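## Task

Three plates have been bumped out of their bays, and each now lies closer to its own bay than to any other. Return every one of them to the bay it came from. Each must finish lying flat, seated within that bay's corner pieces, with its cut corner toward the back left.

## Robot and tools

ROBOT AND FRAME. Two arms, left_arm and right_arm. Each has six joints (waist, shoulder, elbow, forearm roll, wrist pitch, wrist roll) and a parallel gripper. All positions use one world frame: origin on the table top midway between the arms, +x out over the table, +z up, and left_arm sits on the +y side. The arm names do not tell you which side of an image something is on.

DECK. Bays are named by row then column, so bay 23 is row 2, column 3. From the arms' viewpoint row 1 is nearest (front) and row 4 farthest (back); column 1 is on the left, column 4 on the right. Column 4 bays have raised floors. Layout sheet: sealed 96-well plates in 12, 22, 41, 42, 43; sealed 384-well plates in 13, 23, 31, 33; all other bays empty. Every item began with its cut corner at the back left. Only the camera images reveal where things actually are now.

execute_actions. Argument actions is a list holding zero or one item; pictures (true/false) chooses whether camera images come back (by default they do). Forms:
- Look: actions = [] sends nothing and returns the current state.
- Move: one item with rows (1 to 15 rows) and optional steps (1 to 15, default 15). Each step lasts 1/30 s and uses one row; if there are fewer rows than steps, the last row repeats.
- Wait: one item with only steps (up to 300); it returns once that many steps have elapsed since the previous result, and your composing time counts toward them.
A refused call sends nothing to the robot.

ROW LAYOUT. Each row is a single flat list of 18 numbers covering both arms, even if only one moves: left_arm's six joint targets, then its gripper position, force_limit, speed; then the same nine for right_arm. Joint numbers are absolute target angles in radians, in the same order and convention as the Joint positions line. Stated ranges per joint: waist, shoulder, forearm roll, wrist pitch, wrist roll -6.283 to 6.283; elbow -2.792 to 2.792. A target more than 0.010 rad beyond a range end, and farther out than the current angle, gets the call refused. True ends may sit 0.010 rad either side of the stated ones; a target beyond the true end is clipped there and a 'joint sent to its limit' line appears (possibly referring to an earlier action still in progress). Lack of that line does not prove more travel exists.

GRIPPER NUMBERS (all in [-1, 1], absolute settings, not offsets). position: +1 fully open (140 mm), about -0.8 pads touching, -1 keeps closing until blocked. force_limit: roughly 14 N at -1, 60 N at 0, 107 N at +1 on parts up to 40 mm wide. speed: gap changes at about 30 mm/s at -1, 140 at 0, 250 at +1. To leave a gripper unchanged, resend its previous three numbers; a 0 is an actual command. Fingers point along the gripper's +z and close along its y. end_effector_position is the point between closed pads; fingertips extend about 33 mm beyond it when closed, 9 mm when open, and travel about 24 mm outward while closing, so keep clearance above surfaces.

GRIP CHECK. Close with -1 and confirm object_status = 2. Codes: 0 moving; 1 blocked while opening; 2 blocked while closing; 3 reached target or pads met (a thin item may still be held). Stopped fingers hold until the position number changes by at least 0.01 or the object yields or slips. To squeeze harder while status is 2, raise force_limit and switch position between -1 and -0.98. position_measured is in counts: 3 fully open, 230 pads together (not linear in mm).

MOTION LIMITS. Joint targets ramp at most 2.09 rad/s (waist, shoulder), 3.14 (elbow), 3.93 (wrist joints), with 0.3 s to reach that speed; joints of one arm are timed to arrive together. Each step the target stays within a lead of the measured angle: 0.456 rad (waist, shoulder), 0.683 (elbow), 0.854 (the three wrist joints). If targets would move the gripper over 70 mm from its measured spot, they are scaled back. Between calls the arms keep heading for the last row sent until they settle or a step is HELD.

RESULT LINES. State line left_arm: ... | right_arm: ... gives end_effector_position (m), end_effector_quat_wxyz and linear/angular velocities in the world frame; reported hand position can be off, more so at long reach. Joint positions, Joint velocities and joint torques list one block per arm in column order (rad, rad/s, offset and noisy torques). HELD marks steps where your row was not fully sent. 'joint command not followed' means a clearance check altered or blocked joint targets; grippers still obeyed. Also watch for MOTOR HOT, OVER-TEMPERATURE FAULT, TORQUE FAULT and FORCE FAULT lines.

CAMERAS. cam_left_wrist and cam_right_wrist, each 504x504 fisheye, mounted on the wrists; calibration (K, D, T_world_to_cam) is supplied and may be slightly off. zoom_image takes camera and region [x0, y0, x1, y1] in pixels from the top-left of that camera's latest image, at most 504 by 504, and returns a closer view.

finished_scene takes scene, the number of the current scene, ends it irreversibly and reports whether the goal held. Sending a reply with no tool call also ends everything.

CAUTIONS. Load limits (N m): waist 316, shoulder 316, elbow 148, wrist joints 41.8; contact torque reaching one, or an external force of 144 N on arm, tool or load, freezes that arm for 10 s and cancels the rest of the call. Keep the arms from striking or pressing on each other. Never push or drop anything off the table. Avoid drops, slips, slams and hard shoves. Held parts may be tugged briefly, so grip firmly. Holding loads heats motors. At the end, release the plates so they sit on their own, then move the grippers clear.

Each tool is called after "Request:" in YAML: its name, and indented under it one key for each argument.

## Session

Request:
execute_actions:
  actions: []

Scene clock: 0.00 s of 9600.00 s.
left_arm: end_effector_position=(+0.7155, +0.4391, +0.3219) position_measured=3 object_status=3 end_effector_quat_wxyz=(+0.000, +0.995, -0.100, +0.000) end_effector_velocity=(+0.001, -0.000, +0.001) end_effector_angular_velocity=(-0.000, -0.002, -0.000) | right_arm: end_effector_position=(+0.6514, -0.5635, +0.3233) position_measured=3 object_status=3 end_effector_quat_wxyz=(-0.000, +0.997, -0.082, +0.000) end_effector_velocity=(-0.001, -0.000, -0.001) end_effector_angular_velocity=(-0.001, +0.002, +0.000)
Joint positions: left_arm=[-0.052  0.165  1.603 -0.001  1.373  1.517] | right_arm=[-0.053  0.163  1.603  0.001  1.375  1.518]
Joint velocities: left_arm=[-0.    -0.    -0.001  0.    -0.001 -0.   ] | right_arm=[ 0.    -0.     0.001 -0.001  0.001  0.   ]
Joint torques (N m, as the joint torque sensors report them, + toward a larger angle): no reading

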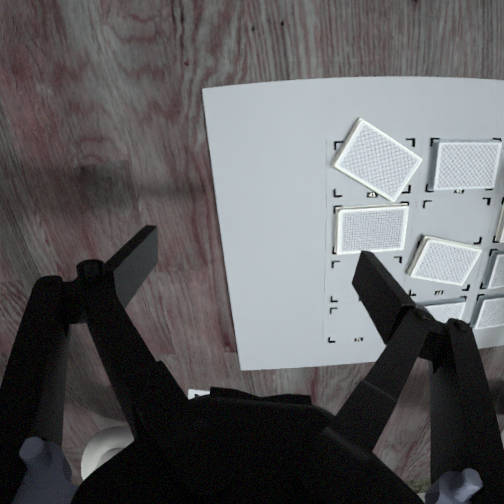

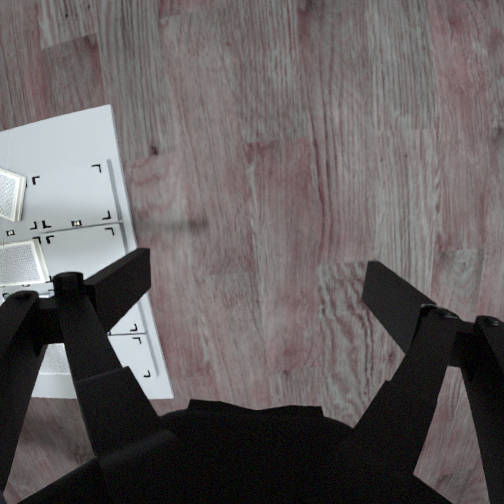

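Request:
execute_actions:
  actions:
    - {"rows":[[-0.452,0.165,1.603,0,1.373,1.117,1,0,0,0.348,0.163,1.603,0,1.375,1.918,1,0,0]],"steps":15}
  pictures: false

Request:
execute_actions:
  actions:
    - {"steps":20}

Scene clock: 17.17 s of 9600.00 s.
left_arm: end_effector_position=(+0.6420, +0.2451, +0.3221) position_measured=3 object_status=3 end_effector_quat_wxyz=(+0.000, +0.995, -0.101, +0.000) end_effector_velocity=(-0.245, -0.425, -0.001) end_effector_angular_velocity=(+0.001, +0.000, -0.006) | right_arm: end_effector_position=(+0.6518, -0.3562, +0.3233) position_measured=3 object_status=3 end_effector_quat_wxyz=(-0.000, +0.997, -0.081, +0.000) end_effector_velocity=(-0.077, +0.484, +0.000) end_effector_angular_velocity=(-0.004, +0.001, +0.007)
Joint positions: left_arm=[-0.372  0.165  1.603 -0.     1.373  1.197] | right_arm=[0.267 0.163 1.603 0.    1.375 1.838]
Joint velocities: left_arm=[-0.754  0.001 -0.     0.001 -0.    -0.749] | right_arm=[ 0.756  0.    -0.001 -0.005  0.002  0.75 ]
Joint torques (N m, as the joint torque sensors report them, + toward a larger angle): left_arm=[ -2.46 -62.17 -41.76   4.04  -0.42  -0.04] | right_arm=[ -1.31 -56.78 -39.11   4.08  -0.24  -0.17]
Steps of this call (steps 1 to 90: nothing new was sent; then 13.67 s passed at rest; steps 91 to 105: all 15 steps of this action). Readings (joint positions | what the end effector reports):
91: left_arm=[-0.052 0.165 1.603 -0.001 1.373 1.517] | right_arm=[-0.053 0.163 1.603 0.001 1.375 1.518] | left_arm position_measured=3 object_status=3 | right_arm position_measured=3 object_status=3
92: left_arm=[-0.056 0.165 1.603 -0.001 1.373 1.512] | right_arm=[-0.048 0.163 1.603 0.001 1.375 1.523] | left_arm position_measured=3 object_status=3 | right_arm position_measured=3 object_status=3
94: left_arm=[-0.088 0.165 1.603 -0.001 1.373 1.481] | right_arm=[-0.017 0.163 1.603 0.001 1.375 1.555] | left_arm position_measured=3 object_status=3 | right_arm position_measured=3 object_status=3
98: left_arm=[-0.193 0.165 1.603 -0.001 1.373 1.376] | right_arm=[0.089 0.163 1.603 0.001 1.375 1.659] | left_arm position_measured=3 object_status=3 | right_arm position_measured=3 object_status=3
105: the state above

Scene clock: 17.83 s of 9600.00 s.
left_arm: end_effector_position=(+0.6144, +0.2011, +0.3220) position_measured=3 object_status=3 end_effector_quat_wxyz=(+0.000, +0.995, -0.101, +0.000) end_effector_velocity=(+0.000, -0.001, +0.000) end_effector_angular_velocity=(-0.001, +0.000, -0.001) | right_arm: end_effector_position=(+0.6416, -0.3050, +0.3233) position_measured=3 object_status=3 end_effector_quat_wxyz=(-0.000, +0.997, -0.081, +0.000) end_effector_velocity=(+0.000, -0.000, +0.000) end_effector_angular_velocity=(+0.000, -0.001, -0.000)
Joint positions: left_arm=[-0.452  0.165  1.603  0.     1.373  1.117] | right_arm=[ 0.348  0.163  1.603 -0.     1.375  1.918]
Joint velocities: left_arm=[-0.     0.001 -0.001 -0.001  0.     0.001] | right_arm=[-0.    -0.    -0.     0.    -0.001 -0.   ]
Joint torques (N m, as the joint torque sensors report them, + toward a larger angle): left_arm=[ -1.58 -63.33 -41.69   4.18  -0.51  -0.17] | right_arm=[ -2.13 -55.89 -39.02   4.18   0.01  -0.16]
Steps of this call (steps 1 to 20: the robot went on to your last target). Readings (joint positions | what the end effector reports):
1: left_arm=[-0.397 0.165 1.603 -0.000 1.373 1.172] | right_arm=[0.293 0.163 1.603 0.000 1.375 1.863] | left_arm position_measured=3 object_status=3 | right_arm position_measured=3 object_status=3
2: left_arm=[-0.420 0.165 1.603 -0.000 1.373 1.149] | right_arm=[0.316 0.163 1.603 0.000 1.375 1.885] | left_arm position_measured=3 object_status=3 | right_arm position_measured=3 object_status=3
4: left_arm=[-0.448 0.165 1.603 -0.000 1.373 1.122] | right_arm=[0.344 0.163 1.603 0.000 1.375 1.913] | left_arm position_measured=3 object_status=3 | right_arm position_measured=3 object_status=3
8: left_arm=[-0.452 0.165 1.603 0.000 1.373 1.117] | right_arm=[0.348 0.163 1.603 -0.000 1.375 1.918] | left_arm position_measured=3 object_status=3 | right_arm position_measured=3 object_status=3
20: the state above
camera_calibration (this result's frames):
cam_left_wrist: T_world_to_cam=[[-0.0728607, -0.997031, -0.024896, 0.256978], [-0.901926, 0.0552148, 0.428346, 0.404115], [-0.4257, 0.0536639, -0.903272, 0.728231], [0, 0, 0, 1]] pos_world=[0.693213, 0.194823, 0.491088]
cam_right_wrist: T_world_to_cam=[[-0.119217, -0.992455, -0.028647, -0.213247], [-0.964138, 0.108829, 0.242063, 0.596718], [-0.237119, 0.0564778, -0.969837, 0.658099], [0, 0, 0, 1]] pos_world=[0.705944, -0.313746, 0.487697]

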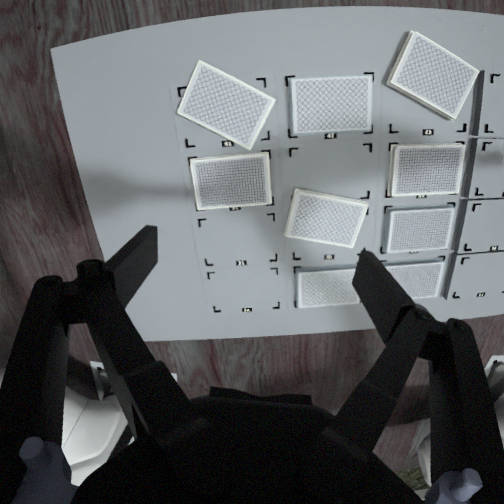

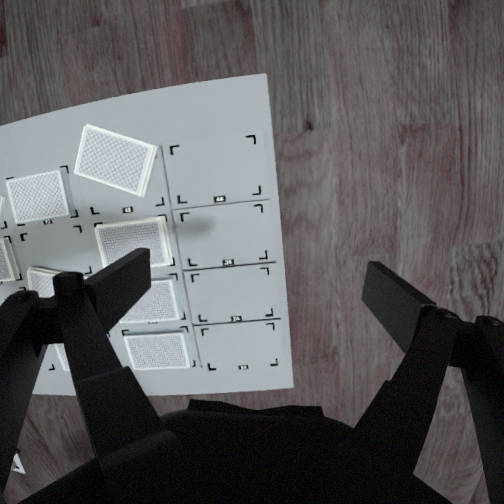

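Request:
zoom_image:
  camera: "cam_left_wrist"
  region: [160,20,500,320]

Request:
zoom_image:
  camera: "cam_right_wrist"
  region: [0,70,300,390]

Region (160, 20, 500, 320) of cam_left_wrist's 504x504 image, scaled by 1.482, with more detail than that image has; it fills the top 445 rows of this view, and the rest is white.

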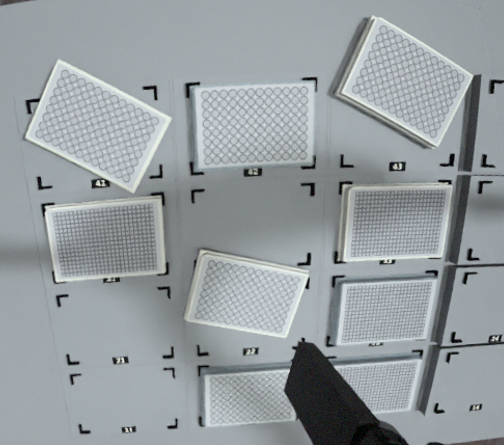

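Region (0, 70, 300, 390) of cam_right_wrist's 504x504 image, scaled by 1.575, with more detail than that image has; it fills the left 472 columns of this view, and the rest is white.

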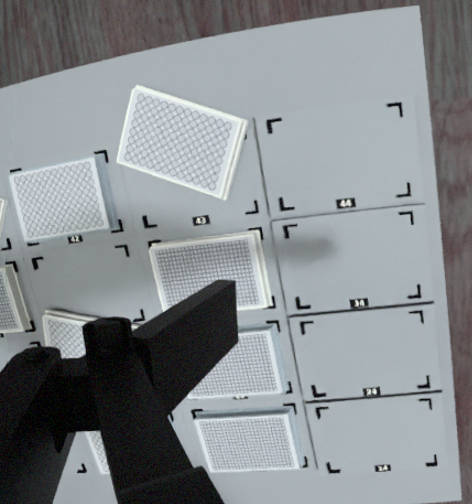

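Request:
execute_actions:
  actions:
    - {"rows":[[-0.310,0.307,1.612,0,1.222,-0.513,0.55,0,0,0.579,0.455,1.401,0,1.286,3.558,0.55,0,0]],"steps":15}
  pictures: false

Request:
execute_actions:
  actions:
    - {"steps":25}

Scene clock: 71.37 s of 9600.00 s.
left_arm: end_effector_position=(+0.7007, +0.2400, +0.2371) position_measured=59 object_status=3 end_effector_quat_wxyz=(+0.000, +0.864, +0.503, +0.000) end_effector_velocity=(+0.123, +0.075, -0.130) end_effector_angular_velocity=(-0.003, -0.004, +3.584) | right_arm: end_effector_position=(+0.7152, -0.1681, +0.2566) position_measured=59 object_status=3 end_effector_quat_wxyz=(+0.000, +0.910, -0.415, -0.000) end_effector_velocity=(+0.106, +0.287, -0.150) end_effector_angular_velocity=(-0.001, +0.001, -2.546)
Joint positions: left_arm=[-0.333  0.284  1.611 -0.     1.246 -0.02 ] | right_arm=[0.508 0.365 1.463 0.    1.313 2.772]
Joint velocities: left_arm=[ 0.18   0.177  0.01   0.001 -0.192 -3.404] | right_arm=[ 0.307  0.387 -0.268  0.001 -0.118  2.852]
Joint torques (N m, as the joint torque sensors report them, + toward a larger angle): left_arm=[ -2.04 -77.81 -43.2    4.15  -0.01  -0.02] | right_arm=[ -1.93 -78.21 -39.25   4.01   0.     0.05]
Steps of this call (steps 1 to 15: the robot went on to your last target; steps 16 to 90: nothing new was sent; then 50.03 s passed at rest; steps 91 to 105: all 15 steps of this action). Readings (joint positions | what the end effector reports):
91: left_arm=[-0.452 0.165 1.603 -0.000 1.373 1.116] | right_arm=[0.348 0.163 1.603 -0.000 1.375 1.919] | left_arm position_measured=3 object_status=0 | right_arm position_measured=3 object_status=0
92: left_arm=[-0.451 0.166 1.603 -0.000 1.371 1.108] | right_arm=[0.350 0.166 1.601 -0.000 1.374 1.927] | left_arm position_measured=7 object_status=0 | right_arm position_measured=7 object_status=0
94: left_arm=[-0.441 0.176 1.604 -0.000 1.361 1.048] | right_arm=[0.366 0.186 1.587 -0.000 1.368 1.987] | left_arm position_measured=22 object_status=0 | right_arm position_measured=22 object_status=0
98: left_arm=[-0.397 0.220 1.607 -0.000 1.315 0.763] | right_arm=[0.424 0.259 1.536 0.000 1.346 2.224] | left_arm position_measured=52 object_status=0 | right_arm position_measured=52 object_status=0
105: the state above

Scene clock: 72.20 s of 9600.00 s.
left_arm: end_effector_position=(+0.7159, +0.2498, +0.2203) position_measured=59 object_status=3 end_effector_quat_wxyz=(+0.000, +0.707, +0.707, +0.000) end_effector_velocity=(-0.000, +0.000, +0.000) end_effector_angular_velocity=(+0.001, -0.001, -0.000) | right_arm: end_effector_position=(+0.7357, -0.1000, +0.2196) position_measured=59 object_status=3 end_effector_quat_wxyz=(+0.000, +0.707, -0.707, -0.000) end_effector_velocity=(+0.000, +0.000, +0.000) end_effector_angular_velocity=(+0.000, +0.000, -0.000)
Joint positions: left_arm=[-0.31   0.307  1.612 -0.     1.222 -0.513] | right_arm=[0.579 0.455 1.401 0.    1.286 3.558]
Joint velocities: left_arm=[-0.    -0.001  0.     0.001  0.    -0.   ] | right_arm=[ 0.     0.    -0.001  0.     0.001  0.   ]
Joint torques (N m, as the joint torque sensors report them, + toward a larger angle): left_arm=[ -1.83 -72.96 -40.95   4.07  -0.53  -0.04] | right_arm=[ -1.74 -83.47 -38.19   4.     0.16  -0.38]
Steps of this call (steps 1 to 25: the robot went on to your last target). Readings (joint positions | what the end effector reports):
1: left_arm=[-0.327 0.290 1.611 -0.000 1.240 -0.130] | right_arm=[0.518 0.378 1.454 0.000 1.309 2.873] | left_arm position_measured=59 object_status=3 | right_arm position_measured=59 object_status=3
2: left_arm=[-0.322 0.295 1.611 -0.000 1.235 -0.227] | right_arm=[0.528 0.391 1.446 0.000 1.306 2.979] | left_arm position_measured=59 object_status=3 | right_arm position_measured=59 object_status=3
4: left_arm=[-0.315 0.302 1.612 -0.000 1.227 -0.379] | right_arm=[0.547 0.414 1.429 0.000 1.298 3.191] | left_arm position_measured=59 object_status=3 | right_arm position_measured=59 object_status=3
8: left_arm=[-0.310 0.307 1.612 -0.000 1.222 -0.510] | right_arm=[0.573 0.447 1.407 0.000 1.288 3.484] | left_arm position_measured=59 object_status=3 | right_arm position_measured=59 object_status=3
25: the state above
camera_calibration (this result's frames):
cam_left_wrist: T_world_to_cam=[[0.991485, 0.127849, -0.0247256, -0.732592], [0.126032, -0.8944, 0.429145, 0.0377303], [0.0327511, -0.428607, -0.902897, 0.469096], [0, 0, 0, 1]] pos_world=[0.706236, 0.328465, 0.389239]
cam_right_wrist: T_world_to_cam=[[-0.998712, -0.0421909, -0.0281669, 0.740416], [-0.0477745, 0.968966, 0.242535, 0.101977], [0.01706, 0.243569, -0.969734, 0.399954], [0, 0, 0, 1]] pos_world=[0.737511, -0.16499, 0.383971]

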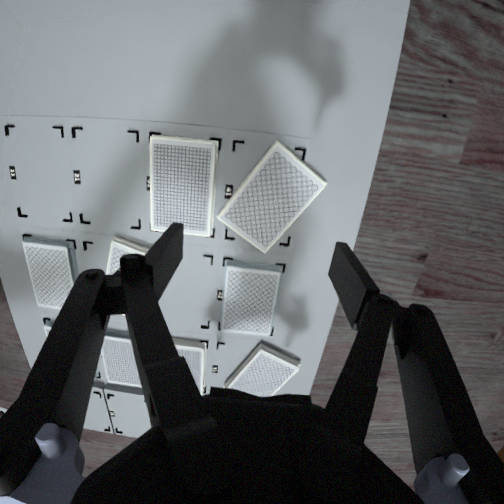

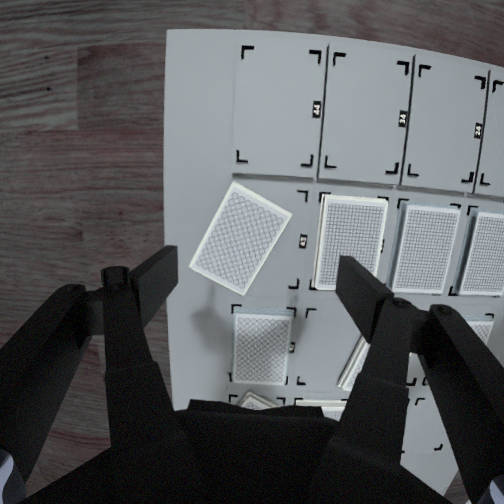

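IK works. Zooming.

Request:
zoom_image:
  camera: "cam_left_wrist"
  region: [130,110,350,330]

Request:
zoom_image:
  camera: "cam_right_wrist"
  region: [170,130,410,370]

Region (130, 110, 350, 330) of cam_left_wrist's 504x504 image, scaled by 2.291, with more detail than that image has.

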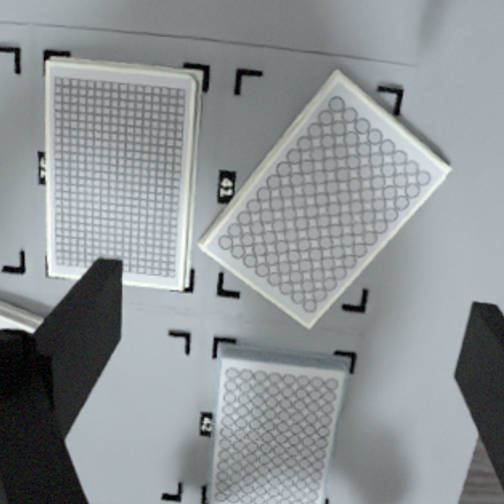

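Region (170, 130, 410, 370) of cam_right_wrist's 504x504 image, scaled by 2.100, with more detail than that image has.

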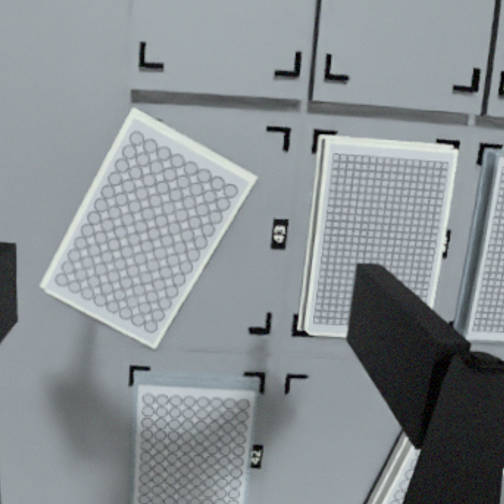

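Request:
execute_actions:
  actions:
    - {"rows":[[-0.315,0.425,1.701,0,1.016,0.031,0.55,0,0,0.578,0.579,1.452,0,1.110,4.020,0.55,0,0]],"steps":15}
  pictures: false

Request:
execute_actions:
  actions:
    - {"steps":8}

Scene clock: 144.67 s of 9600.00 s.
left_arm: end_effector_position=(+0.7295, +0.2380, +0.0903) position_measured=59 object_status=3 end_effector_quat_wxyz=(-0.000, +0.872, +0.489, -0.000) end_effector_velocity=(+0.002, -0.001, +0.001) end_effector_angular_velocity=(-0.005, -0.008, -0.014) | right_arm: end_effector_position=(+0.7649, -0.0880, +0.0906) position_measured=59 object_status=3 end_effector_quat_wxyz=(+0.000, -0.526, +0.851, -0.000) end_effector_velocity=(+0.001, +0.000, -0.000) end_effector_angular_velocity=(+0.001, -0.002, -0.008)
Joint positions: left_arm=[-0.315  0.425  1.701 -0.     1.016  0.03 ] | right_arm=[0.578 0.579 1.452 0.    1.11  4.02 ]
Joint velocities: left_arm=[ 0.    -0.002 -0.    -0.001 -0.008  0.015] | right_arm=[ 0.     0.     0.    -0.    -0.003  0.009]
Joint torques (N m, as the joint torque sensors report them, + toward a larger angle): left_arm=[  0.58 -82.97 -37.1    3.63  -0.68  -0.19] | right_arm=[ -5.59 -85.93 -32.61   3.54  -0.01   0.07]
Steps of this call (steps 1 to 15: the robot went on to your last target; steps 16 to 90: nothing new was sent; then 68.97 s passed at rest; steps 91 to 105: all 15 steps of this action). Readings (joint positions | what the end effector reports):
91: left_arm=[-0.310 0.307 1.612 0.000 1.222 -0.513] | right_arm=[0.579 0.455 1.401 0.000 1.286 3.559] | left_arm position_measured=59 object_status=3 | right_arm position_measured=59 object_status=3
92: left_arm=[-0.310 0.309 1.613 0.000 1.218 -0.505] | right_arm=[0.579 0.457 1.402 0.000 1.282 3.567] | left_arm position_measured=59 object_status=3 | right_arm position_measured=59 object_status=3
94: left_arm=[-0.310 0.322 1.623 0.000 1.196 -0.445] | right_arm=[0.579 0.473 1.408 0.000 1.260 3.627] | left_arm position_measured=59 object_status=3 | right_arm position_measured=59 object_status=3
98: left_arm=[-0.313 0.374 1.663 0.000 1.105 -0.204] | right_arm=[0.579 0.533 1.433 0.000 1.176 3.846] | left_arm position_measured=59 object_status=3 | right_arm position_measured=59 object_status=3
105: the state above

Scene clock: 144.93 s of 9600.00 s.
left_arm: end_effector_position=(+0.7295, +0.2380, +0.0902) position_measured=59 object_status=3 end_effector_quat_wxyz=(-0.000, +0.872, +0.489, -0.000) end_effector_velocity=(+0.001, -0.000, +0.000) end_effector_angular_velocity=(+0.000, -0.001, +0.001) | right_arm: end_effector_position=(+0.7649, -0.0880, +0.0906) position_measured=59 object_status=3 end_effector_quat_wxyz=(+0.000, -0.526, +0.851, -0.000) end_effector_velocity=(+0.000, -0.001, -0.000) end_effector_angular_velocity=(-0.002, -0.000, +0.002)
Joint positions: left_arm=[-0.315  0.425  1.701 -0.     1.016  0.031] | right_arm=[0.578 0.579 1.452 0.    1.11  4.02 ]
Joint velocities: left_arm=[ 0.     0.    -0.001  0.001  0.    -0.001] | right_arm=[-0.     0.     0.    -0.002  0.    -0.001]
Joint torques (N m, as the joint torque sensors report them, + toward a larger angle): left_arm=[ -1.36 -81.5  -37.11   3.79  -0.52   0.2 ] | right_arm=[ -2.45 -88.91 -33.86   3.81   0.08  -0.4 ]
Steps of this call (steps 1 to 8: the robot went on to your last target). Readings (joint positions | what the end effector reports):
1: left_arm=[-0.315 0.425 1.701 -0.000 1.016 0.031] | right_arm=[0.578 0.579 1.452 0.000 1.110 4.020] | left_arm position_measured=59 object_status=3 | right_arm position_measured=59 object_status=3
2: left_arm=[-0.315 0.425 1.701 -0.000 1.016 0.031] | right_arm=[0.578 0.579 1.452 0.000 1.110 4.020] | left_arm position_measured=59 object_status=3 | right_arm position_measured=59 object_status=3
4: left_arm=[-0.315 0.425 1.701 -0.000 1.016 0.031] | right_arm=[0.578 0.579 1.452 0.000 1.110 4.020] | left_arm position_measured=59 object_status=3 | right_arm position_measured=59 object_status=3
8: the state above
camera_calibration (this result's frames):
cam_left_wrist: T_world_to_cam=[[0.912504, -0.408272, -0.025521, -0.562538], [-0.358936, -0.82904, 0.428786, 0.419481], [-0.196219, -0.382108, -0.903046, 0.502139], [0, 0, 0, 1]] pos_world=[0.762414, 0.309969, 0.25923]
cam_right_wrist: T_world_to_cam=[[-0.912384, 0.408314, -0.0288862, 0.740154], [0.389811, 0.888237, 0.24307, -0.218822], [0.124907, 0.210513, -0.969579, 0.185997], [0, 0, 0, 1]] pos_world=[0.737372, -0.147004, 0.254908]

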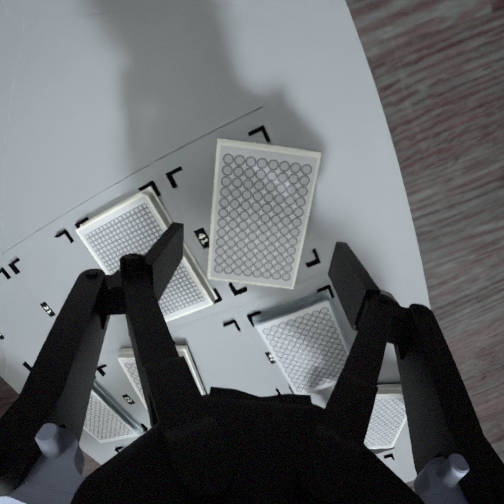

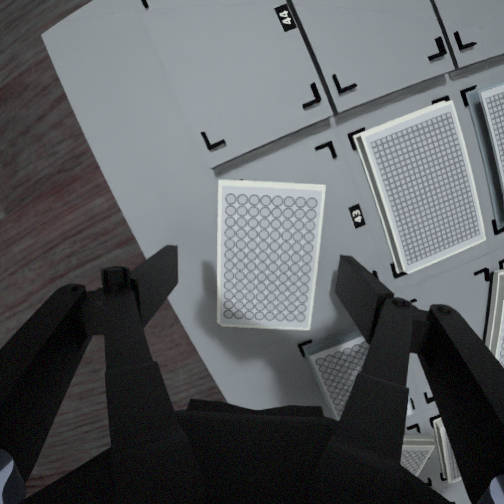

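Request:
zoom_image:
  camera: "cam_left_wrist"
  region: [150,110,370,330]

Request:
zoom_image:
  camera: "cam_right_wrist"
  region: [180,80,500,360]

Region (150, 110, 370, 330) of cam_left_wrist's 504x504 image, scaled by 2.291, with more detail than that image has.

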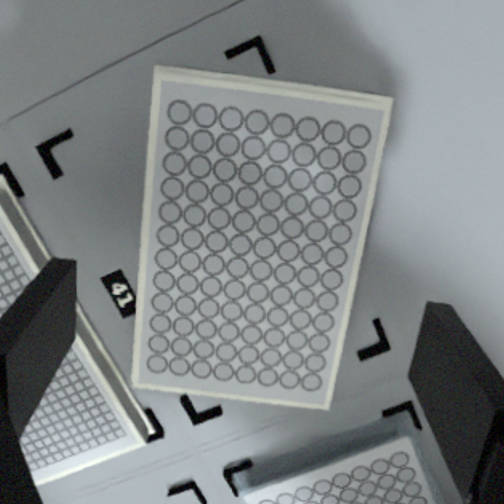

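Region (180, 80, 500, 360) of cam_right_wrist's 504x504 image, scaled by 1.575, with more detail than that image has; it fills the top 441 rows of this view, and the rest is white.

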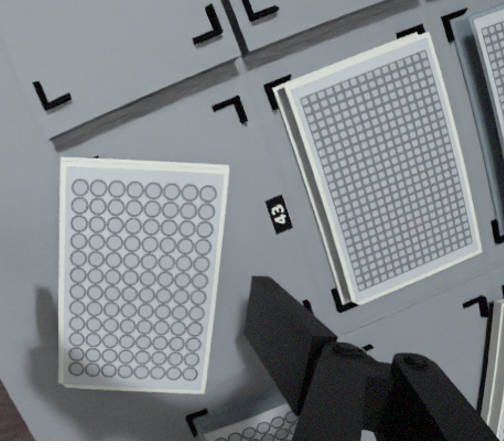

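Request:
zoom_image:
  camera: "cam_left_wrist"
  region: [195,125,335,300]

Request:
zoom_image:
  camera: "cam_right_wrist"
  region: [200,165,340,340]

Region (195, 125, 335, 300) of cam_left_wrist's 504x504 image, scaled by 2.880, with more detail than that image has; it fills the left 403 columns of this view, and the rest is white.

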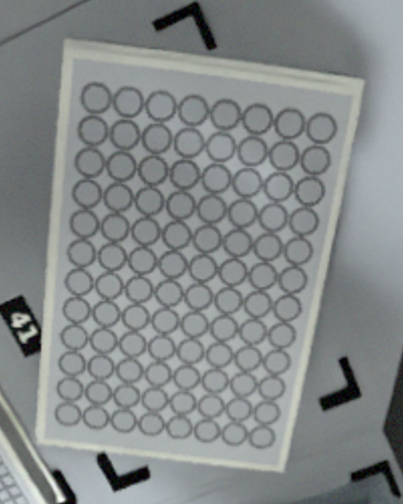

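Region (200, 165, 340, 340) of cam_right_wrist's 504x504 image, scaled by 2.880, with more detail than that image has; it fills the left 403 columns of this view, and the rest is white.

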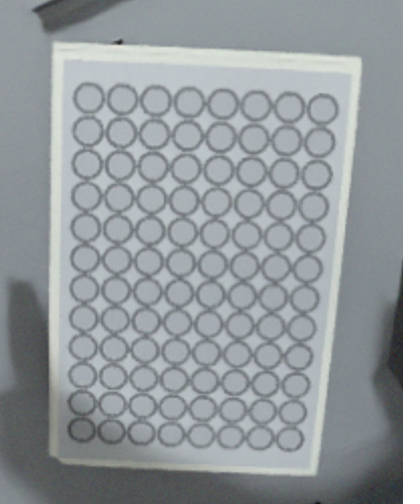

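Request:
zoom_image:
  camera: "cam_left_wrist"
  region: [290,135,340,185]

Request:
zoom_image:
  camera: "cam_left_wrist"
  region: [195,250,245,300]

Region (290, 135, 340, 185) of cam_left_wrist's 504x504 image, scaled by 10.080, with more detail than that image has.

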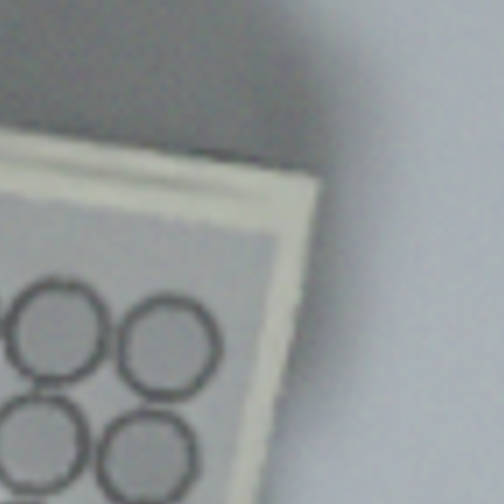

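Region (195, 250, 245, 300) of cam_left_wrist's 504x504 image, scaled by 10.080, with more detail than that image has.

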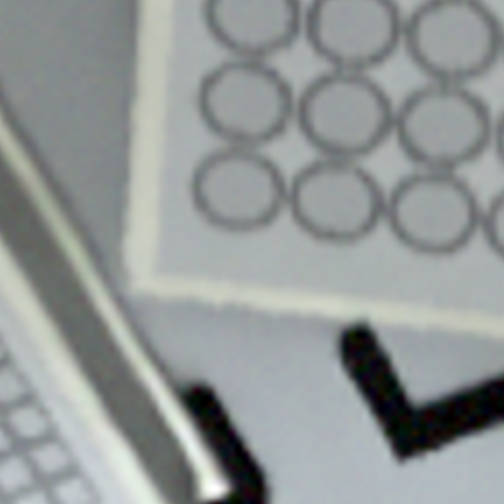

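Request:
zoom_image:
  camera: "cam_left_wrist"
  region: [200,125,250,175]

Request:
zoom_image:
  camera: "cam_left_wrist"
  region: [265,255,315,305]

Request:
zoom_image:
  camera: "cam_right_wrist"
  region: [205,295,255,345]

Region (200, 125, 250, 175) of cam_left_wrist's 504x504 image, scaled by 10.080, with more detail than that image has.

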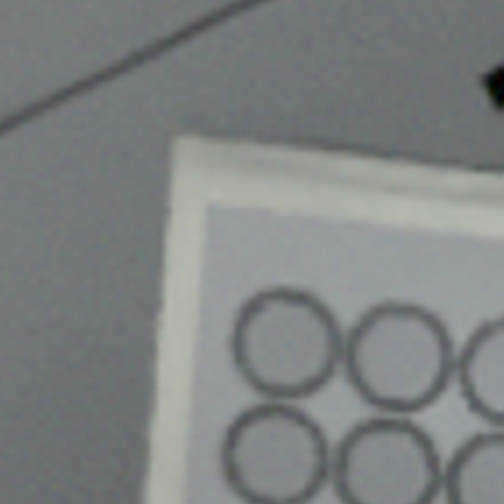

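Region (265, 255, 315, 305) of cam_left_wrist's 504x504 image, scaled by 10.080, with more detail than that image has.

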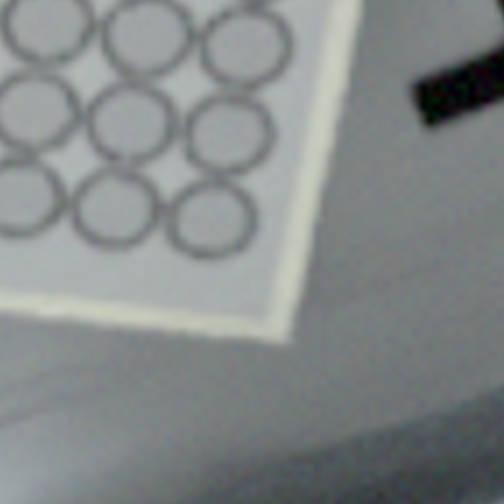

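Region (205, 295, 255, 345) of cam_right_wrist's 504x504 image, scaled by 10.080, with more detail than that image has.

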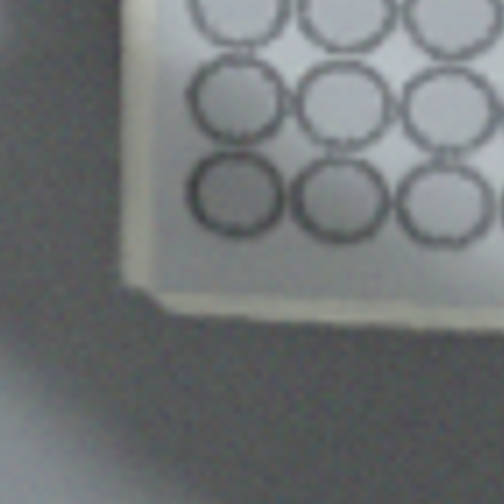

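Request:
execute_actions:
  actions:
    - {"rows":[[-0.315,0.478,1.742,0,0.921,0.031,0.55,0,0,0.578,0.625,1.493,0,1.024,4.020,0.55,0,0]],"steps":15}

Scene clock: 191.57 s of 9600.00 s.
left_arm: end_effector_position=(+0.7296, +0.2379, +0.0325) position_measured=59 object_status=3 end_effector_quat_wxyz=(+0.000, +0.872, +0.489, +0.000) end_effector_velocity=(-0.000, -0.000, -0.000) end_effector_angular_velocity=(-0.000, +0.000, -0.001) | right_arm: end_effector_position=(+0.7641, -0.0886, +0.0326) position_measured=59 object_status=3 end_effector_quat_wxyz=(-0.001, -0.526, +0.851, -0.000) end_effector_velocity=(-0.000, +0.000, +0.000) end_effector_angular_velocity=(-0.000, +0.000, +0.001)
Joint positions: left_arm=[-0.315  0.478  1.742  0.     0.921  0.031] | right_arm=[ 0.578  0.624  1.493 -0.001  1.027  4.02 ]
Joint velocities: left_arm=[-0.     0.     0.    -0.    -0.     0.001] | right_arm=[ 0.     0.    -0.    -0.     0.    -0.001]
Joint torques (N m, as the joint torque sensors report them, + toward a larger angle): left_arm=[  1.48 -82.88 -34.01   3.04  -0.71   0.29] | right_arm=[ -2.26 -93.6  -33.39   3.54   0.21  -0.32]
FORCE FAULT: contact force on the right arm reached its limit, and that arm stopped for 10 seconds. The contact can be on any part of that arm, not only on its tool. That arm's remaining commands of this call were not run. That arm holds still and accepts commands again. Move the arm away from the contact; if what it grips holds it there, let go first. Pushing or pulling that hard again can fault the arm again.
The stop of the right arm began at step 97 of this call (marked STOPPED below). From that step on that arm followed nothing that you had sent. 9 of its steps, steps kept back included, did not run and will not run. Nothing is kept back now, and the robot has no last target.
Steps of this call (steps 1 to 15: the robot went on to your last target; steps 16 to 90: nothing new was sent; then 33.40 s passed at rest; steps 91 to 105: all 15 steps of this action; steps 106 to 397: the stop continued). Readings (joint positions | what the end effector reports):
91: left_arm=[-0.315 0.425 1.701 0.000 1.015 0.031] | right_arm=[0.578 0.579 1.452 0.000 1.109 4.020] | left_arm position_measured=59 object_status=3 | right_arm position_measured=59 object_status=3
92: left_arm=[-0.315 0.429 1.704 0.000 1.007 0.031] | right_arm=[0.578 0.583 1.456 0.000 1.101 4.020] | left_arm position_measured=59 object_status=3 | right_arm position_measured=59 object_status=3
94: left_arm=[-0.315 0.458 1.727 0.000 0.956 0.031] | right_arm=[0.578 0.610 1.481 -0.000 1.051 4.020] | left_arm position_measured=59 object_status=3 | right_arm position_measured=59 object_status=3
97: left_arm=[-0.315 0.478 1.742 -0.000 0.922 0.031] | right_arm=[0.578 0.624 1.493 -0.001 1.027 4.020] | left_arm position_measured=59 object_status=3 | right_arm position_measured=59 object_status=3 STOPPED (the right arm)
98: left_arm=[-0.315 0.478 1.742 -0.000 0.921 0.031] | right_arm=[0.578 0.624 1.493 -0.001 1.027 4.020] | left_arm position_measured=59 object_status=3 | right_arm position_measured=59 object_status=3
397: the state above
camera_calibration (this result's frames):
cam_left_wrist: T_world_to_cam=[[0.912505, -0.408324, -0.0246099, -0.564143], [-0.359317, -0.828834, 0.428866, 0.444427], [-0.195514, -0.382499, -0.903033, 0.449631], [0, 0, 0, 1]] pos_world=[0.762382, 0.309987, 0.201548]
cam_right_wrist: T_world_to_cam=[[-0.912557, 0.408042, -0.0272399, 0.73801], [0.390215, 0.888745, 0.240549, -0.204022], [0.122363, 0.208885, -0.970255, 0.131811], [0, 0, 0, 1]] pos_world=[0.73696, -0.147349, 0.197071]

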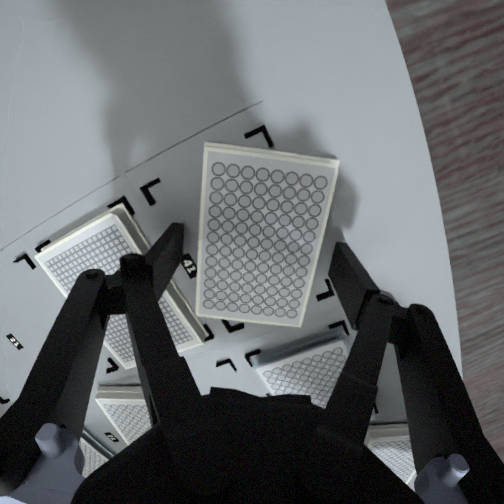

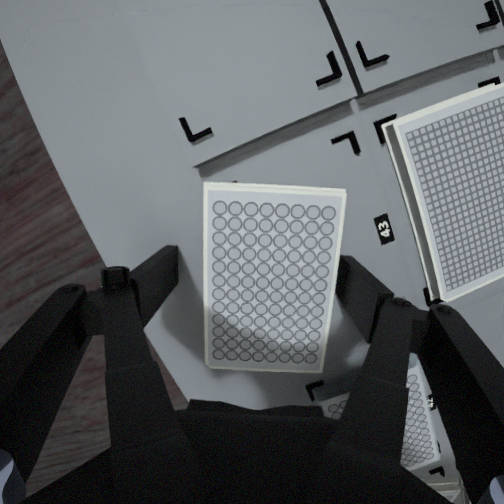

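Request:
execute_actions:
  actions:
    - {"rows":[[-0.315,0.478,1.742,0,0.921,0.031,-1,0,-0.3,0.578,0.595,1.466,0,1.080,4.020,0.55,0,0],[-0.315,0.478,1.742,0,0.921,0.031,-1,0,-0.3,0.578,0.595,1.466,0,1.080,4.020,0.55,0,0],[-0.315,0.478,1.742,0,0.921,0.031,-1,0,-0.3,0.578,0.595,1.466,0,1.080,4.020,0.55,0,0],[-0.315,0.478,1.742,0,0.921,0.031,-1,0,-0.3,0.578,0.595,1.466,0,1.080,4.020,0.55,0,0],[-0.315,0.478,1.742,0,0.921,0.031,-1,0,-0.3,0.578,0.595,1.466,0,1.080,4.020,0.55,0,0],[-0.315,0.478,1.742,0,0.921,0.031,-1,0,-0.3,0.578,0.595,1.466,0,1.080,4.020,0.55,0,0],[-0.315,0.478,1.742,0,0.921,0.031,-1,0,-0.3,0.578,0.595,1.466,0,1.080,4.020,0.55,0,0],[-0.315,0.478,1.742,0,0.921,0.031,-1,0,-0.3,0.585,0.594,1.488,0,1.060,4.027,0.55,0,0]],"steps":15}

Scene clock: 224.43 s of 9600.00 s.
left_arm: end_effector_position=(+0.7305, +0.2375, +0.0365) position_measured=105 object_status=2 end_effector_quat_wxyz=(+0.001, +0.872, +0.489, +0.000) end_effector_velocity=(-0.000, +0.000, -0.000) end_effector_angular_velocity=(+0.001, +0.000, +0.001) | right_arm: end_effector_position=(+0.7569, -0.0851, +0.0603) position_measured=59 object_status=3 end_effector_quat_wxyz=(-0.000, -0.526, +0.851, +0.000) end_effector_velocity=(-0.000, +0.001, +0.000) end_effector_angular_velocity=(+0.002, +0.001, -0.001)
Joint positions: left_arm=[-0.315  0.475  1.738  0.     0.927  0.031] | right_arm=[0.585 0.594 1.488 0.    1.06  4.027]
Joint velocities: left_arm=[ 0.     0.    -0.     0.     0.    -0.001] | right_arm=[ 0.     0.    -0.     0.002  0.     0.   ]
Joint torques (N m, as the joint torque sensors report them, + toward a larger angle): left_arm=[  1.13 -68.02 -28.33   2.97  -3.32  -0.17] | right_arm=[ -2.43 -92.48 -34.81   3.74   0.09  -0.25]
FORCE FAULT: contact force on the left arm reached its limit, and that arm stopped for 10 seconds. The contact can be on any part of that arm, not only on its tool. That arm's remaining commands of this call were not run. That arm holds still and accepts commands again. Move the arm away from the contact; if what it grips holds it there, let go first. Pushing or pulling that hard again can fault the arm again.
The stop of the left arm began at step 97 of this call (marked STOPPED below). From that step on that arm followed nothing that you had sent. 9 of its steps, steps kept back included, did not run and will not run. Nothing is kept back now, and the robot has no last target.
Steps of this call (steps 1 to 90: nothing new was sent; then 19.63 s passed at rest; steps 91 to 105: all 15 steps of this action; steps 106 to 397: the stop continued). Readings (joint positions | what the end effector reports):
91: left_arm=[-0.315 0.478 1.742 0.000 0.921 0.031] | right_arm=[0.578 0.624 1.492 -0.001 1.027 4.020] | left_arm position_measured=59 object_status=0 | right_arm position_measured=59 object_status=3
92: left_arm=[-0.315 0.478 1.742 0.000 0.921 0.031] | right_arm=[0.578 0.620 1.489 -0.001 1.036 4.020] | left_arm position_measured=62 object_status=0 | right_arm position_measured=59 object_status=3
94: left_arm=[-0.315 0.478 1.742 0.000 0.921 0.031] | right_arm=[0.578 0.600 1.469 -0.000 1.071 4.020] | left_arm position_measured=74 object_status=0 | right_arm position_measured=59 object_status=3
97: left_arm=[-0.315 0.476 1.740 0.000 0.924 0.031] | right_arm=[0.578 0.595 1.466 -0.000 1.080 4.020] | left_arm position_measured=91 object_status=0 | right_arm position_measured=59 object_status=3 STOPPED (the left arm)
98: left_arm=[-0.315 0.475 1.739 0.000 0.925 0.031] | right_arm=[0.578 0.595 1.466 -0.000 1.080 4.020] | left_arm position_measured=97 object_status=0 | right_arm position_measured=59 object_status=3
397: the state above
camera_calibration (this result's frames):
cam_left_wrist: T_world_to_cam=[[0.912517, -0.408356, -0.0236263, -0.565002], [-0.35971, -0.828628, 0.428933, 0.442865], [-0.194735, -0.38291, -0.903027, 0.452763], [0, 0, 0, 1]] pos_world=[0.763046, 0.309616, 0.205549]
cam_right_wrist: T_world_to_cam=[[-0.912413, 0.408296, -0.028241, 0.730785], [0.390023, 0.888341, 0.242349, -0.210959], [0.124038, 0.210107, -0.969778, 0.157631], [0, 0, 0, 1]] pos_world=[0.729504, -0.144092, 0.224631]

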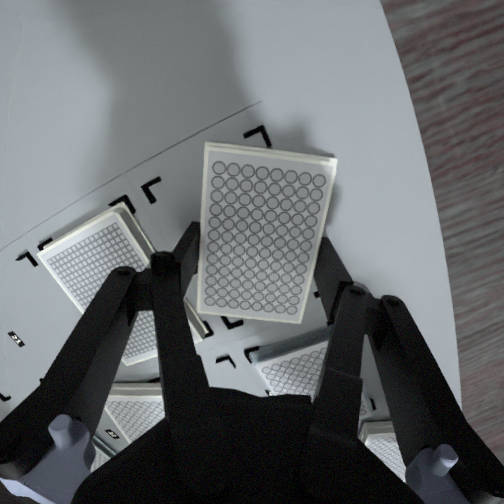

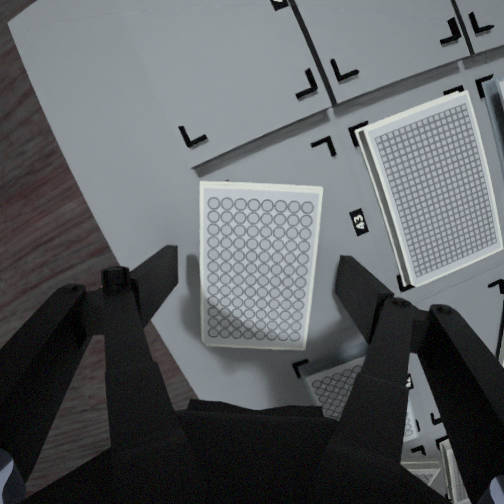

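Request:
execute_actions:
  actions:
    - {"rows":[[-0.315,0.465,1.730,0,0.946,0.031,-1,0,-0.3,0.585,0.598,1.491,0,1.052,4.027,0.55,0,0],[-0.315,0.465,1.730,0,0.946,0.031,-1,0,-0.3,0.585,0.602,1.494,0,1.045,4.027,0.55,0,0],[-0.315,0.455,1.722,0,0.964,0.031,-1,0,-0.3,0.585,0.606,1.497,0,1.038,4.027,0.55,0,0],[-0.315,0.440,1.710,0,0.991,0.031,-1,0,-0.3,0.585,0.610,1.500,0,1.032,4.027,0.55,0,0],[-0.315,0.420,1.694,0,1.027,0.031,-1,0,-0.3,0.585,0.610,1.500,0,1.032,4.027,0.55,0,0],[-0.315,0.400,1.676,0,1.065,0.031,-1,0,-0.3,0.585,0.610,1.500,0,1.032,4.027,0.55,0,0]],"steps":15}

Scene clock: 236.53 s of 9600.00 s.
left_arm: end_effector_position=(+0.7297, +0.2379, +0.1204) position_measured=106 object_status=2 end_effector_quat_wxyz=(+0.000, +0.872, +0.489, +0.000) end_effector_velocity=(+0.000, +0.000, -0.000) end_effector_angular_velocity=(+0.001, +0.000, +0.000) | right_arm: end_effector_position=(+0.7572, -0.0849, +0.0412) position_measured=59 object_status=3 end_effector_quat_wxyz=(-0.000, -0.526, +0.851, +0.000) end_effector_velocity=(+0.001, -0.000, -0.000) end_effector_angular_velocity=(-0.001, -0.001, +0.000)
Joint positions: left_arm=[-0.315  0.4    1.676  0.     1.065  0.031] | right_arm=[0.585 0.61  1.5   0.    1.032 4.027]
Joint velocities: left_arm=[-0.     0.    -0.001  0.     0.001 -0.001] | right_arm=[-0.     0.    -0.    -0.001 -0.001  0.   ]
Joint torques (N m, as the joint torque sensors report them, + toward a larger angle): left_arm=[  0.17 -81.67 -36.7    3.66  -0.24   0.13] | right_arm=[ -2.31 -92.64 -33.81   3.57  -0.01  -0.27]
Steps of this call (steps 1 to 90: nothing new was sent; then 8.60 s passed at rest; steps 91 to 105: all 15 steps of this action). Readings (joint positions | what the end effector reports):
91: left_arm=[-0.315 0.475 1.738 0.000 0.927 0.031] | right_arm=[0.585 0.594 1.488 0.000 1.060 4.027] | left_arm position_measured=105 object_status=2 | right_arm position_measured=59 object_status=3
92: left_arm=[-0.315 0.472 1.736 0.000 0.934 0.031] | right_arm=[0.585 0.595 1.489 0.000 1.056 4.027] | left_arm position_measured=105 object_status=2 | right_arm position_measured=59 object_status=3
94: left_arm=[-0.315 0.462 1.728 0.000 0.952 0.031] | right_arm=[0.585 0.602 1.495 0.000 1.044 4.027] | left_arm position_measured=106 object_status=2 | right_arm position_measured=59 object_status=3
98: left_arm=[-0.315 0.413 1.687 0.000 1.040 0.031] | right_arm=[0.585 0.610 1.500 0.000 1.032 4.027] | left_arm position_measured=106 object_status=2 | right_arm position_measured=59 object_status=3
105: the state above
camera_calibration (this result's frames):
cam_left_wrist: T_world_to_cam=[[0.912499, -0.408333, -0.0246958, -0.561991], [-0.359298, -0.828857, 0.428836, 0.406733], [-0.195577, -0.382439, -0.903045, 0.529037], [0, 0, 0, 1]] pos_world=[0.762422, 0.309969, 0.289443]
cam_right_wrist: T_world_to_cam=[[-0.912397, 0.408334, -0.0282072, 0.730429], [0.390055, 0.888302, 0.242439, -0.206626], [0.124053, 0.210198, -0.969757, 0.139011], [0, 0, 0, 1]] pos_world=[0.729792, -0.143932, 0.205505]

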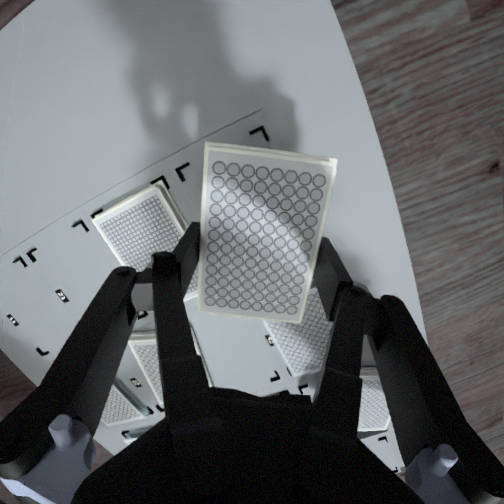

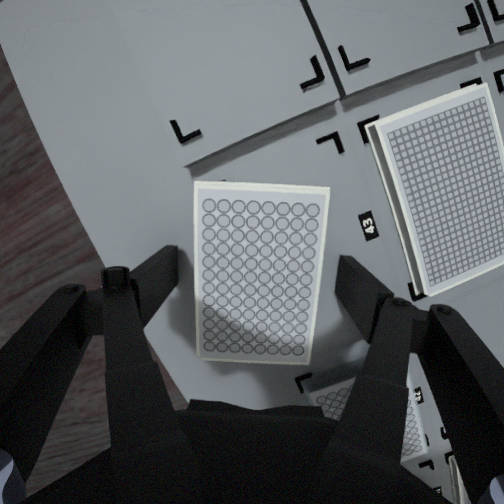

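Request:
execute_actions:
  actions:
    - {"rows":[[-0.315,0.400,1.676,0,1.065,0.031,-1,0,-0.3,0.585,0.610,1.500,0,1.032,4.027,-1,0,-0.3]],"steps":15}

Request:
zoom_image:
  camera: "cam_left_wrist"
  region: [180,130,350,340]

Scene clock: 240.90 s of 9600.00 s.
left_arm: end_effector_position=(+0.7298, +0.2378, +0.1205) position_measured=106 object_status=2 end_effector_quat_wxyz=(+0.000, +0.872, +0.489, +0.000) end_effector_velocity=(-0.000, -0.000, +0.001) end_effector_angular_velocity=(-0.000, -0.000, +0.000) | right_arm: end_effector_position=(+0.7572, -0.0850, +0.0411) position_measured=105 object_status=2 end_effector_quat_wxyz=(-0.000, -0.526, +0.851, +0.000) end_effector_velocity=(-0.000, -0.000, -0.000) end_effector_angular_velocity=(+0.000, +0.001, -0.000)
Joint positions: left_arm=[-0.315  0.4    1.676 -0.     1.065  0.031] | right_arm=[ 0.585  0.61   1.5   -0.     1.032  4.027]
Joint velocities: left_arm=[-0.    -0.001 -0.    -0.     0.    -0.   ] | right_arm=[-0. -0.  0.  0.  0.  0.]
Joint torques (N m, as the joint torque sensors report them, + toward a larger angle): left_arm=[  0.04 -79.42 -38.7    3.54  -0.66  -0.12] | right_arm=[ -1.63 -86.65 -30.97   3.6   -0.3   -0.2 ]
Steps of this call (steps 1 to 15: the robot went on to your last target; steps 16 to 90: nothing new was sent; then 0.87 s passed at rest; steps 91 to 105: all 15 steps of this action). Readings (joint positions | what the end effector reports):
91: left_arm=[-0.315 0.400 1.676 0.000 1.065 0.031] | right_arm=[0.585 0.610 1.500 -0.000 1.032 4.027] | left_arm position_measured=106 object_status=2 | right_arm position_measured=59 object_status=0
92: left_arm=[-0.315 0.400 1.676 -0.000 1.065 0.031] | right_arm=[0.585 0.610 1.500 -0.000 1.032 4.027] | left_arm position_measured=106 object_status=2 | right_arm position_measured=62 object_status=0
94: left_arm=[-0.315 0.400 1.676 -0.000 1.065 0.031] | right_arm=[0.585 0.610 1.500 -0.000 1.032 4.027] | left_arm position_measured=106 object_status=2 | right_arm position_measured=74 object_status=0
98: left_arm=[-0.315 0.400 1.676 -0.000 1.065 0.031] | right_arm=[0.585 0.610 1.500 -0.000 1.032 4.027] | left_arm position_measured=106 object_status=2 | right_arm position_measured=97 object_status=0
105: the state above
camera_calibration (this result's frames):
cam_left_wrist: T_world_to_cam=[[0.912506, -0.408322, -0.0246099, -0.562103], [-0.359315, -0.828834, 0.428866, 0.406697], [-0.195513, -0.3825, -0.903033, 0.529047], [0, 0, 0, 1]] pos_world=[0.762491, 0.309926, 0.289495]
cam_right_wrist: T_world_to_cam=[[-0.912413, 0.408295, -0.0282465, 0.730467], [0.390021, 0.888343, 0.242343, -0.206547], [0.12404, 0.2101, -0.969779, 0.138982], [0, 0, 0, 1]] pos_world=[0.729806, -0.143962, 0.20547]

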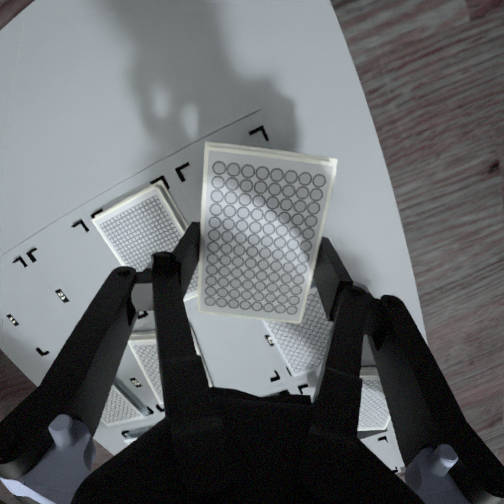

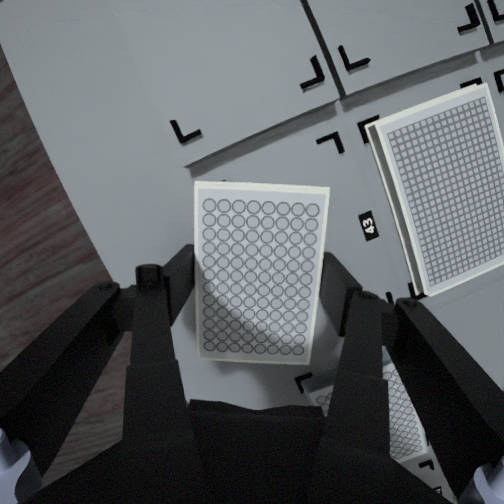

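Region (180, 130, 350, 340) of cam_left_wrist's 504x504 image, scaled by 2.400, with more detail than that image has; it fills the left 408 columns of this view, and the rest is white.

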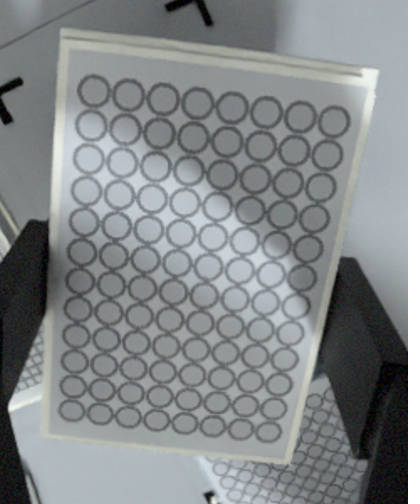

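Request:
zoom_image:
  camera: "cam_left_wrist"
  region: [310,140,350,180]

Request:
zoom_image:
  camera: "cam_left_wrist"
  region: [185,290,225,330]

Region (310, 140, 350, 180) of cam_left_wrist's 504x504 image, scaled by 12.600, with more detail than that image has.

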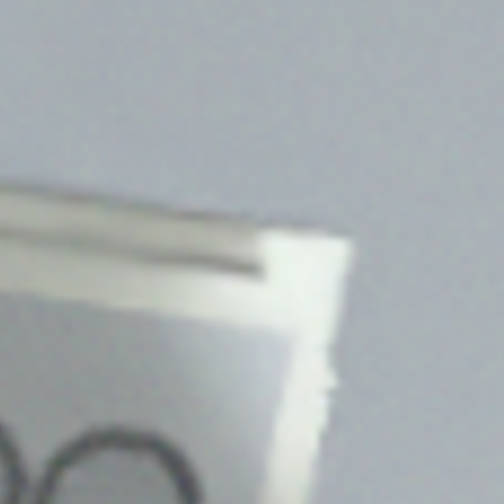

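Region (185, 290, 225, 330) of cam_left_wrist's 504x504 image, scaled by 12.600, with more detail than that image has.

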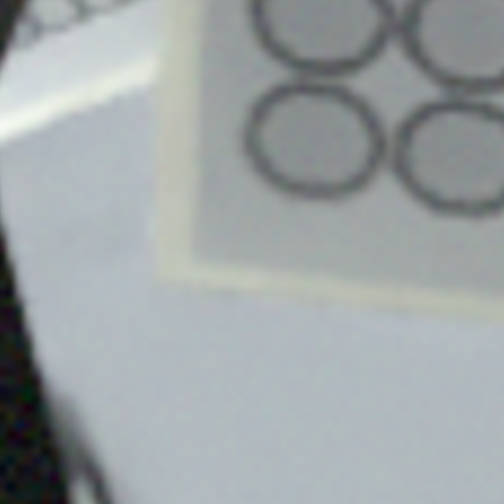

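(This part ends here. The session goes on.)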